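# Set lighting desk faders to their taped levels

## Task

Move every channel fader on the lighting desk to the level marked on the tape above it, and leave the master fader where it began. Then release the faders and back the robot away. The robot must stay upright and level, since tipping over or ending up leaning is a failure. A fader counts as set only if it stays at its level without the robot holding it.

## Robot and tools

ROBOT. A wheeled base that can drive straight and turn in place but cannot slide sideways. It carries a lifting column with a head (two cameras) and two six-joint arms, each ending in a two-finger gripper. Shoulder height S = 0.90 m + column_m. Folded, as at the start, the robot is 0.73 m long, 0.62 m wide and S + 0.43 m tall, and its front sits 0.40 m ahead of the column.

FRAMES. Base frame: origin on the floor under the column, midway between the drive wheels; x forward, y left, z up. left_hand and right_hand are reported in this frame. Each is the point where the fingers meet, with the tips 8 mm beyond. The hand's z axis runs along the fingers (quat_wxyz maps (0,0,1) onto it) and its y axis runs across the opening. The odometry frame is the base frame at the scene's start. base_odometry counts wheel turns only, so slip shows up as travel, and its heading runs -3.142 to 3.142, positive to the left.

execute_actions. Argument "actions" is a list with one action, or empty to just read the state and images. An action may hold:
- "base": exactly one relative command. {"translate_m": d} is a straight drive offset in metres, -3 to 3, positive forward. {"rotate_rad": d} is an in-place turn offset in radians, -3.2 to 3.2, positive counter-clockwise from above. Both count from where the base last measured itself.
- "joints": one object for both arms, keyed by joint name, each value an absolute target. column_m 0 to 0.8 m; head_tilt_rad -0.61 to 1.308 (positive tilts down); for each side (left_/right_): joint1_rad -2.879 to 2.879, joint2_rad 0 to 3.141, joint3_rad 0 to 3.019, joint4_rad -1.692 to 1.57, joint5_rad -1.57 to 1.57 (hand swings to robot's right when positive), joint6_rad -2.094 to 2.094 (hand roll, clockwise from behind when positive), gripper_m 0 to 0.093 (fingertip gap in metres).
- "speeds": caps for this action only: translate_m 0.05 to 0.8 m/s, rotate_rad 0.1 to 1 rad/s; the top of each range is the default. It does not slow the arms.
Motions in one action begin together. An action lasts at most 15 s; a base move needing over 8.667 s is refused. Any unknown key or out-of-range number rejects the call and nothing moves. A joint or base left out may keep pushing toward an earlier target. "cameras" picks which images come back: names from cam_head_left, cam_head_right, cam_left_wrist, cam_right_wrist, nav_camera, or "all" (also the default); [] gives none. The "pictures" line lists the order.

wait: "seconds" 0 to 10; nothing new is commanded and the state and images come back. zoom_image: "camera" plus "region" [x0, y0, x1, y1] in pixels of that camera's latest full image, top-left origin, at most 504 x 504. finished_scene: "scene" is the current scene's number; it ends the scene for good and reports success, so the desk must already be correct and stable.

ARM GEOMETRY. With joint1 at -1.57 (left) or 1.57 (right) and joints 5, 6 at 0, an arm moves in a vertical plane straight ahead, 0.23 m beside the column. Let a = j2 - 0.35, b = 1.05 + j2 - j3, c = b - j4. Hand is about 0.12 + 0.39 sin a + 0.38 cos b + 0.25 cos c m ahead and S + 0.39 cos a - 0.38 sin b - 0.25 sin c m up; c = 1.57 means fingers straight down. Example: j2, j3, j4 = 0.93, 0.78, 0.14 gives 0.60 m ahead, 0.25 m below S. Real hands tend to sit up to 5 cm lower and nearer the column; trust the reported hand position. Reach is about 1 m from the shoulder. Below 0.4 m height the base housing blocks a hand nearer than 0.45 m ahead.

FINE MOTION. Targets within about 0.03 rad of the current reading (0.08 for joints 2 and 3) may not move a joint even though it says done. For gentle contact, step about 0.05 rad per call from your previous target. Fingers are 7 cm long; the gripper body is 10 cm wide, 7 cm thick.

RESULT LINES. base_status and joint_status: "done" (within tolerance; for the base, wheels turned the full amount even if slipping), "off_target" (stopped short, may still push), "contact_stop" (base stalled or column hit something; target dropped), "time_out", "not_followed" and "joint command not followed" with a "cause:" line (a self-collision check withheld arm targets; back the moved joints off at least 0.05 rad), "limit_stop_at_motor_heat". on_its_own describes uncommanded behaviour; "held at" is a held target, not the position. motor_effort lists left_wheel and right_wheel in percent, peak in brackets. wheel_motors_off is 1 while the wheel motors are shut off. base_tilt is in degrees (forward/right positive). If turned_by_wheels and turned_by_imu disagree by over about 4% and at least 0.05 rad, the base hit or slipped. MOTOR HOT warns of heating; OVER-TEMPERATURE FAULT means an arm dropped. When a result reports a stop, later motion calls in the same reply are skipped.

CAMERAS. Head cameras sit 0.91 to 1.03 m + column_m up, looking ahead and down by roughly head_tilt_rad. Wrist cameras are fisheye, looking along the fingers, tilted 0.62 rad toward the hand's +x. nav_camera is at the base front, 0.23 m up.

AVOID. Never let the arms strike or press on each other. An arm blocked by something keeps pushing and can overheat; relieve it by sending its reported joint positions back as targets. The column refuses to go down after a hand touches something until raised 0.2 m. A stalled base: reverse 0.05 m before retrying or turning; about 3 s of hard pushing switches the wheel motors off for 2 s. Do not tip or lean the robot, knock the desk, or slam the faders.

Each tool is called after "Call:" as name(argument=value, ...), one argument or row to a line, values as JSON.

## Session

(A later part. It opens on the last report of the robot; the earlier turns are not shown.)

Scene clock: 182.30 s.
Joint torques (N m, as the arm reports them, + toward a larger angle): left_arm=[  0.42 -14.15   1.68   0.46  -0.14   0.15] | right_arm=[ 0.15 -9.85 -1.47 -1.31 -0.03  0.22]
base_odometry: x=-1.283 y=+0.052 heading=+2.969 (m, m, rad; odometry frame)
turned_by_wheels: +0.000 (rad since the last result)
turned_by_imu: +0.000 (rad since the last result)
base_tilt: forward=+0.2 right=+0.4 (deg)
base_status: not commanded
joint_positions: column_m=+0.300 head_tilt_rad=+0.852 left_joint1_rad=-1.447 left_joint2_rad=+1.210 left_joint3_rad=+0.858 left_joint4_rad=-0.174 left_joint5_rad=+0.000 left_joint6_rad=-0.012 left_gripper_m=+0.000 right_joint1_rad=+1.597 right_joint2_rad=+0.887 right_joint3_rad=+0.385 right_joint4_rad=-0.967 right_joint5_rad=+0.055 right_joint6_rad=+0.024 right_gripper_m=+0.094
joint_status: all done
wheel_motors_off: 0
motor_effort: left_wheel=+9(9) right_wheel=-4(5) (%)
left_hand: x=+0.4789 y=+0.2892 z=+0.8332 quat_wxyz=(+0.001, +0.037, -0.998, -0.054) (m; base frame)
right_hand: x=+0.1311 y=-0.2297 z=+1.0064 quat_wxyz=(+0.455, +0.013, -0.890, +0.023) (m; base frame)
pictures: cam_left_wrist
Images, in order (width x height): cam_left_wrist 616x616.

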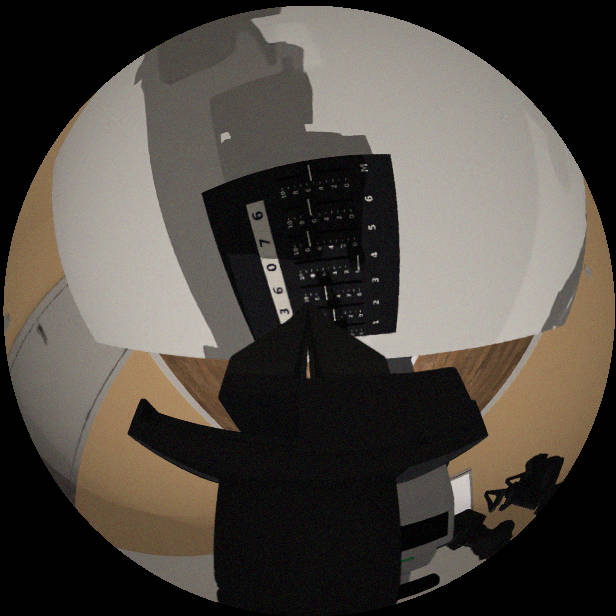

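Call:
execute_actions(
  actions=[
    {"base": {"rotate_rad": -0.01}},
  ],
  cameras=[],
)

Call:
execute_actions(
  actions=[
    {"base": {"translate_m": -0.026}, "speeds": {"translate_m": 0.08}},
  ],
  cameras=["cam_left_wrist"],
)

Scene clock: 196.33 s.
Joint torques (N m, as the arm reports them, + toward a larger angle): left_arm=[  0.49 -14.11   1.7    0.48  -0.14   0.15] | right_arm=[ 0.57 -9.62 -1.51 -1.42 -0.01  0.23]
base_odometry: x=-1.283 y=+0.052 heading=+2.961 (m, m, rad; odometry frame)
turned_by_wheels: -0.008 (rad since the last result)
turned_by_imu: -0.010 (rad since the last result)
base_tilt: forward=+0.2 right=+0.4 (deg)
base_status: done
joint_positions: column_m=+0.300 head_tilt_rad=+0.852 left_joint1_rad=-1.448 left_joint2_rad=+1.210 left_joint3_rad=+0.858 left_joint4_rad=-0.174 left_joint5_rad=+0.000 left_joint6_rad=-0.012 left_gripper_m=+0.000 right_joint1_rad=+1.597 right_joint2_rad=+0.887 right_joint3_rad=+0.385 right_joint4_rad=-0.967 right_joint5_rad=+0.055 right_joint6_rad=+0.024 right_gripper_m=+0.094
joint_status: not commanded
wheel_motors_off: 0
motor_effort: left_wheel=+4(33) right_wheel=-3(43) (%)
left_hand: x=+0.4792 y=+0.2885 z=+0.8331 quat_wxyz=(+0.001, +0.037, -0.998, -0.053) (m; base frame)
right_hand: x=+0.1311 y=-0.2297 z=+1.0064 quat_wxyz=(+0.455, +0.013, -0.890, +0.023) (m; base frame)
pictures: none
No camera images: the call's "cameras" was empty. Leave "cameras" out to get every camera's image.

Scene clock: 197.47 s.
Joint torques (N m, as the arm reports them, + toward a larger angle): left_arm=[  0.53 -13.8    1.78   0.45  -0.15   0.15] | right_arm=[  1.62 -10.04  -1.43  -1.39  -0.02   0.22]
base_odometry: x=-1.258 y=+0.047 heading=+2.960 (m, m, rad; odometry frame)
turned_by_wheels: +0.000 (rad since the last result)
turned_by_imu: -0.001 (rad since the last result)
base_tilt: forward=+0.2 right=+0.3 (deg)
base_status: done
joint_positions: column_m=+0.300 head_tilt_rad=+0.852 left_joint1_rad=-1.448 left_joint2_rad=+1.210 left_joint3_rad=+0.857 left_joint4_rad=-0.174 left_joint5_rad=+0.000 left_joint6_rad=-0.012 left_gripper_m=+0.000 right_joint1_rad=+1.597 right_joint2_rad=+0.887 right_joint3_rad=+0.383 right_joint4_rad=-0.967 right_joint5_rad=+0.055 right_joint6_rad=+0.024 right_gripper_m=+0.094
joint_status: not commanded
wheel_motors_off: 0
motor_effort: left_wheel=-4(40) right_wheel=-3(66) (%)
left_hand: x=+0.4782 y=+0.2884 z=+0.8330 quat_wxyz=(+0.002, +0.037, -0.998, -0.053) (m; base frame)
right_hand: x=+0.1303 y=-0.2297 z=+1.0067 quat_wxyz=(+0.456, +0.013, -0.890, +0.023) (m; base frame)
pictures: cam_left_wrist
Images, in order (width x height): cam_left_wrist 616x616.

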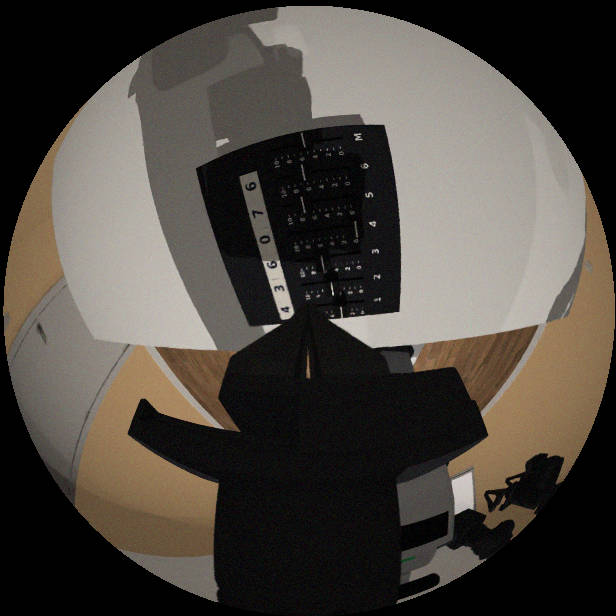

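Call:
zoom_image(
  camera="cam_left_wrist",
  region=[250, 220, 410, 350],
)

Region (250, 220, 410, 350) of cam_left_wrist's 616x616 image, scaled by 3.150, with more detail than that image has; it fills the top 410 rows of this view, and the rest is white.

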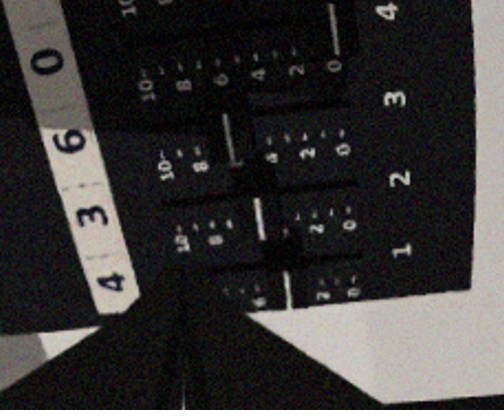

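Call:
execute_actions(
  actions=[
    {"base": {"rotate_rad": -0.012}},
  ],
  cameras=[],
)

Call:
execute_actions(
  actions=[
    {"base": {"translate_m": -0.008}, "joints": {"column_m": 0.264}, "speeds": {"translate_m": 0.05}},
  ],
  cameras=[],
)

Call:
execute_actions(
  actions=[
    {"base": {"rotate_rad": -0.023}, "speeds": {"rotate_rad": 0.1}},
  ],
  cameras=[],
)

Call:
execute_actions(
  actions=[
    {"joints": {"column_m": 0.30}},
  ],
  cameras=["cam_left_wrist"],
)

Scene clock: 209.47 s.
Joint torques (N m, as the arm reports them, + toward a larger angle): left_arm=[  0.27 -14.13   1.78   0.44  -0.14   0.15] | right_arm=[ 1.02 -9.61 -1.47 -1.28 -0.04  0.23]
base_odometry: x=-1.258 y=+0.047 heading=+2.950 (m, m, rad; odometry frame)
turned_by_wheels: -0.011 (rad since the last result)
turned_by_imu: -0.012 (rad since the last result)
base_tilt: forward=+0.2 right=+0.2 (deg)
base_status: done
joint_positions: column_m=+0.300 head_tilt_rad=+0.852 left_joint1_rad=-1.449 left_joint2_rad=+1.210 left_joint3_rad=+0.857 left_joint4_rad=-0.174 left_joint5_rad=+0.000 left_joint6_rad=-0.012 left_gripper_m=+0.000 right_joint1_rad=+1.597 right_joint2_rad=+0.887 right_joint3_rad=+0.383 right_joint4_rad=-0.967 right_joint5_rad=+0.055 right_joint6_rad=+0.024 right_gripper_m=+0.094
joint_status: not commanded
wheel_motors_off: 0
motor_effort: left_wheel=+4(44) right_wheel=-5(25) (%)
left_hand: x=+0.4782 y=+0.2882 z=+0.8330 quat_wxyz=(+0.002, +0.036, -0.998, -0.053) (m; base frame)
right_hand: x=+0.1303 y=-0.2297 z=+1.0067 quat_wxyz=(+0.456, +0.013, -0.890, +0.023) (m; base frame)
pictures: none
No camera images: the call's "cameras" was empty. Leave "cameras" out to get every camera's image.

Scene clock: 210.53 s.
Joint torques (N m, as the arm reports them, + toward a larger angle): left_arm=[  0.53 -14.1    1.72   0.46  -0.15   0.16] | right_arm=[ 0.15 -9.33 -1.34 -1.57  0.02  0.24]
base_odometry: x=-1.250 y=+0.046 heading=+2.950 (m, m, rad; odometry frame)
turned_by_wheels: +0.000 (rad since the last result)
turned_by_imu: -0.001 (rad since the last result)
base_tilt: forward=+0.2 right=+0.2 (deg)
base_status: done
joint_positions: column_m=+0.264 head_tilt_rad=+0.852 left_joint1_rad=-1.449 left_joint2_rad=+1.210 left_joint3_rad=+0.857 left_joint4_rad=-0.174 left_joint5_rad=+0.000 left_joint6_rad=-0.012 left_gripper_m=+0.000 right_joint1_rad=+1.597 right_joint2_rad=+0.887 right_joint3_rad=+0.384 right_joint4_rad=-0.967 right_joint5_rad=+0.055 right_joint6_rad=+0.024 right_gripper_m=+0.094
joint_status: all done
wheel_motors_off: 0
motor_effort: left_wheel=-2(65) right_wheel=-4(49) (%)
left_hand: x=+0.4788 y=+0.2882 z=+0.7973 quat_wxyz=(+0.001, +0.036, -0.998, -0.053) (m; base frame)
right_hand: x=+0.1306 y=-0.2297 z=+0.9707 quat_wxyz=(+0.455, +0.013, -0.890, +0.023) (m; base frame)
pictures: none
No camera images: the call's "cameras" was empty. Leave "cameras" out to get every camera's image.

Scene clock: 211.27 s.
Joint torques (N m, as the arm reports them, + toward a larger angle): left_arm=[  0.42 -14.2    1.73   0.44  -0.11   0.15] | right_arm=[ 1.1  -8.86 -1.32 -1.42 -0.07  0.25]
base_odometry: x=-1.250 y=+0.046 heading=+2.928 (m, m, rad; odometry frame)
turned_by_wheels: -0.022 (rad since the last result)
turned_by_imu: -0.022 (rad since the last result)
base_tilt: forward=+0.2 right=+0.2 (deg)
base_status: done
joint_positions: column_m=+0.264 head_tilt_rad=+0.852 left_joint1_rad=-1.448 left_joint2_rad=+1.210 left_joint3_rad=+0.857 left_joint4_rad=-0.174 left_joint5_rad=-0.001 left_joint6_rad=-0.012 left_gripper_m=+0.000 right_joint1_rad=+1.597 right_joint2_rad=+0.887 right_joint3_rad=+0.384 right_joint4_rad=-0.967 right_joint5_rad=+0.055 right_joint6_rad=+0.024 right_gripper_m=+0.094
joint_status: not commanded
wheel_motors_off: 0
motor_effort: left_wheel=+2(56) right_wheel=+0(24) (%)
left_hand: x=+0.4788 y=+0.2888 z=+0.7973 quat_wxyz=(+0.001, +0.037, -0.998, -0.053) (m; base frame)
right_hand: x=+0.1306 y=-0.2297 z=+0.9707 quat_wxyz=(+0.455, +0.013, -0.890, +0.023) (m; base frame)
pictures: none
No camera images: the call's "cameras" was empty. Leave "cameras" out to get every camera's image.

Scene clock: 212.33 s.
Joint torques (N m, as the arm reports them, + toward a larger angle): left_arm=[  0.41 -14.04   1.7    0.44  -0.11   0.15] | right_arm=[ 0.98 -9.46 -1.51 -1.45 -0.04  0.18]
base_odometry: x=-1.250 y=+0.046 heading=+2.928 (m, m, rad; odometry frame)
turned_by_wheels: +0.000 (rad since the last result)
turned_by_imu: +0.000 (rad since the last result)
base_tilt: forward=+0.2 right=+0.3 (deg)
base_status: not commanded
joint_positions: column_m=+0.300 head_tilt_rad=+0.852 left_joint1_rad=-1.448 left_joint2_rad=+1.210 left_joint3_rad=+0.857 left_joint4_rad=-0.174 left_joint5_rad=-0.001 left_joint6_rad=-0.012 left_gripper_m=+0.000 right_joint1_rad=+1.597 right_joint2_rad=+0.887 right_joint3_rad=+0.384 right_joint4_rad=-0.967 right_joint5_rad=+0.055 right_joint6_rad=+0.024 right_gripper_m=+0.094
joint_status: all done
wheel_motors_off: 0
motor_effort: left_wheel=+4(6) right_wheel=-4(5) (%)
left_hand: x=+0.4788 y=+0.2888 z=+0.8332 quat_wxyz=(+0.001, +0.037, -0.998, -0.053) (m; base frame)
right_hand: x=+0.1306 y=-0.2297 z=+1.0066 quat_wxyz=(+0.455, +0.013, -0.890, +0.023) (m; base frame)
pictures: cam_left_wrist
Images, in order (width x height): cam_left_wrist 616x616.

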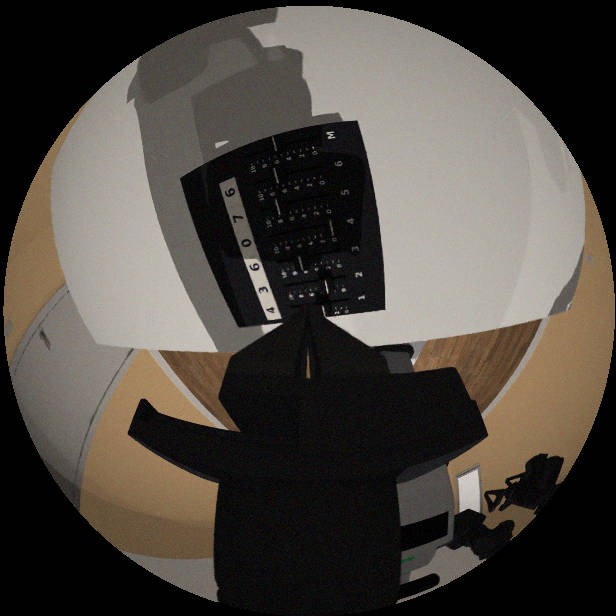

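Call:
zoom_image(
  camera="cam_left_wrist",
  region=[230, 210, 390, 340],
)

Region (230, 210, 390, 340) of cam_left_wrist's 616x616 image, scaled by 3.150, with more detail than that image has; it fills the top 410 rows of this view, and the rest is white.

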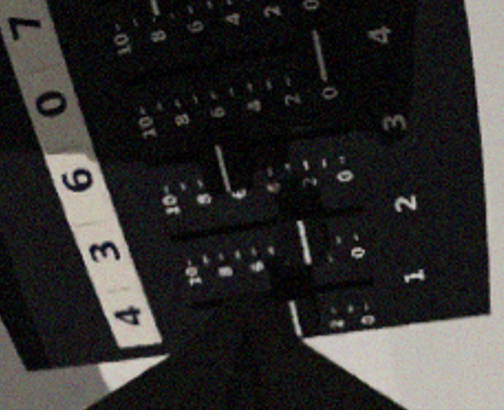

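Call:
execute_actions(
  actions=[
    {"base": {"translate_m": -0.03}, "joints": {"column_m": 0.34}},
  ],
  cameras=["cam_left_wrist"],
)

Scene clock: 231.93 s.
Joint torques (N m, as the arm reports them, + toward a larger angle): left_arm=[  0.42 -14.19   1.79   0.38  -0.11   0.15] | right_arm=[ 1.03 -9.39 -1.26 -1.63 -0.04  0.21]
base_odometry: x=-1.221 y=+0.040 heading=+2.927 (m, m, rad; odometry frame)
turned_by_wheels: -0.001 (rad since the last result)
turned_by_imu: -0.003 (rad since the last result)
base_tilt: forward=+0.2 right=+0.3 (deg)
base_status: done
joint_positions: column_m=+0.340 head_tilt_rad=+0.852 left_joint1_rad=-1.448 left_joint2_rad=+1.210 left_joint3_rad=+0.855 left_joint4_rad=-0.174 left_joint5_rad=-0.001 left_joint6_rad=-0.012 left_gripper_m=+0.000 right_joint1_rad=+1.597 right_joint2_rad=+0.887 right_joint3_rad=+0.381 right_joint4_rad=-0.967 right_joint5_rad=+0.055 right_joint6_rad=+0.024 right_gripper_m=+0.094
joint_status: all done
wheel_motors_off: 0
motor_effort: left_wheel=-1(74) right_wheel=-1(44) (%)
left_hand: x=+0.4775 y=+0.2887 z=+0.8730 quat_wxyz=(+0.002, +0.037, -0.998, -0.053) (m; base frame)
right_hand: x=+0.1292 y=-0.2297 z=+1.0471 quat_wxyz=(+0.456, +0.013, -0.889, +0.023) (m; base frame)
pictures: cam_left_wrist
Images, in order (width x height): cam_left_wrist 616x616.

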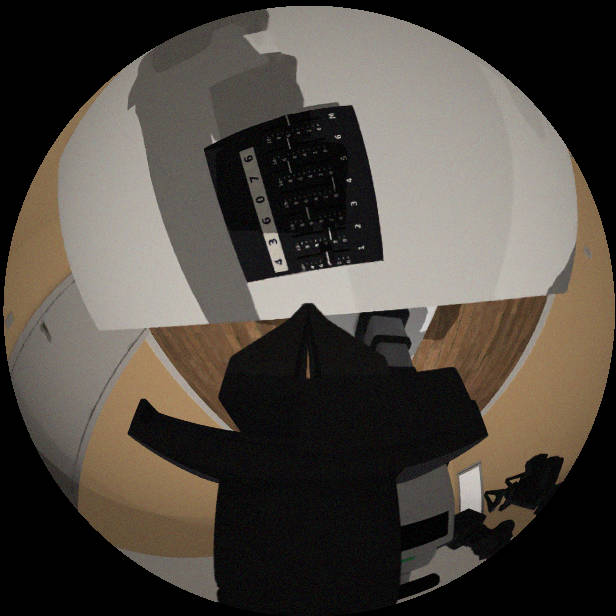

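Call:
zoom_image(
  camera="cam_left_wrist",
  region=[200, 100, 390, 290],
)

Region (200, 100, 390, 290) of cam_left_wrist's 616x616 image, scaled by 2.653, with more detail than that image has.

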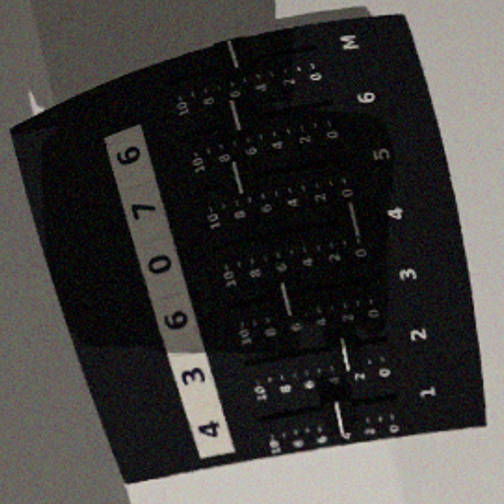

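Call:
execute_actions(
  actions=[
    {"base": {"translate_m": -0.3}},
  ],
  cameras=[],
)

Call:
finished_scene(
  scene=2,
)

Scene clock: 261.53 s.
Joint torques (N m, as the arm reports them, + toward a larger angle): left_arm=[  0.55 -13.96   1.84   0.45  -0.11   0.15] | right_arm=[ 0.37 -9.63 -0.97 -1.46 -0.04  0.23]
base_odometry: x=-0.928 y=-0.025 heading=+2.925 (m, m, rad; odometry frame)
turned_by_wheels: -0.001 (rad since the last result)
turned_by_imu: -0.004 (rad since the last result)
base_tilt: forward=+0.1 right=+0.4 (deg)
base_status: done
joint_positions: column_m=+0.340 head_tilt_rad=+0.852 left_joint1_rad=-1.448 left_joint2_rad=+1.210 left_joint3_rad=+0.855 left_joint4_rad=-0.174 left_joint5_rad=-0.001 left_joint6_rad=-0.012 left_gripper_m=+0.000 right_joint1_rad=+1.597 right_joint2_rad=+0.887 right_joint3_rad=+0.380 right_joint4_rad=-0.967 right_joint5_rad=+0.055 right_joint6_rad=+0.024 right_gripper_m=+0.094
joint_status: not commanded
wheel_motors_off: 0
motor_effort: left_wheel=-1(80) right_wheel=+2(45) (%)
left_hand: x=+0.4770 y=+0.2887 z=+0.8729 quat_wxyz=(+0.003, +0.037, -0.998, -0.053) (m; base frame)
right_hand: x=+0.1284 y=-0.2298 z=+1.0474 quat_wxyz=(+0.457, +0.013, -0.889, +0.023) (m; base frame)
pictures: none
No camera images: the call's "cameras" was empty. Leave "cameras" out to get every camera's image.

The scene is finished: the task was done.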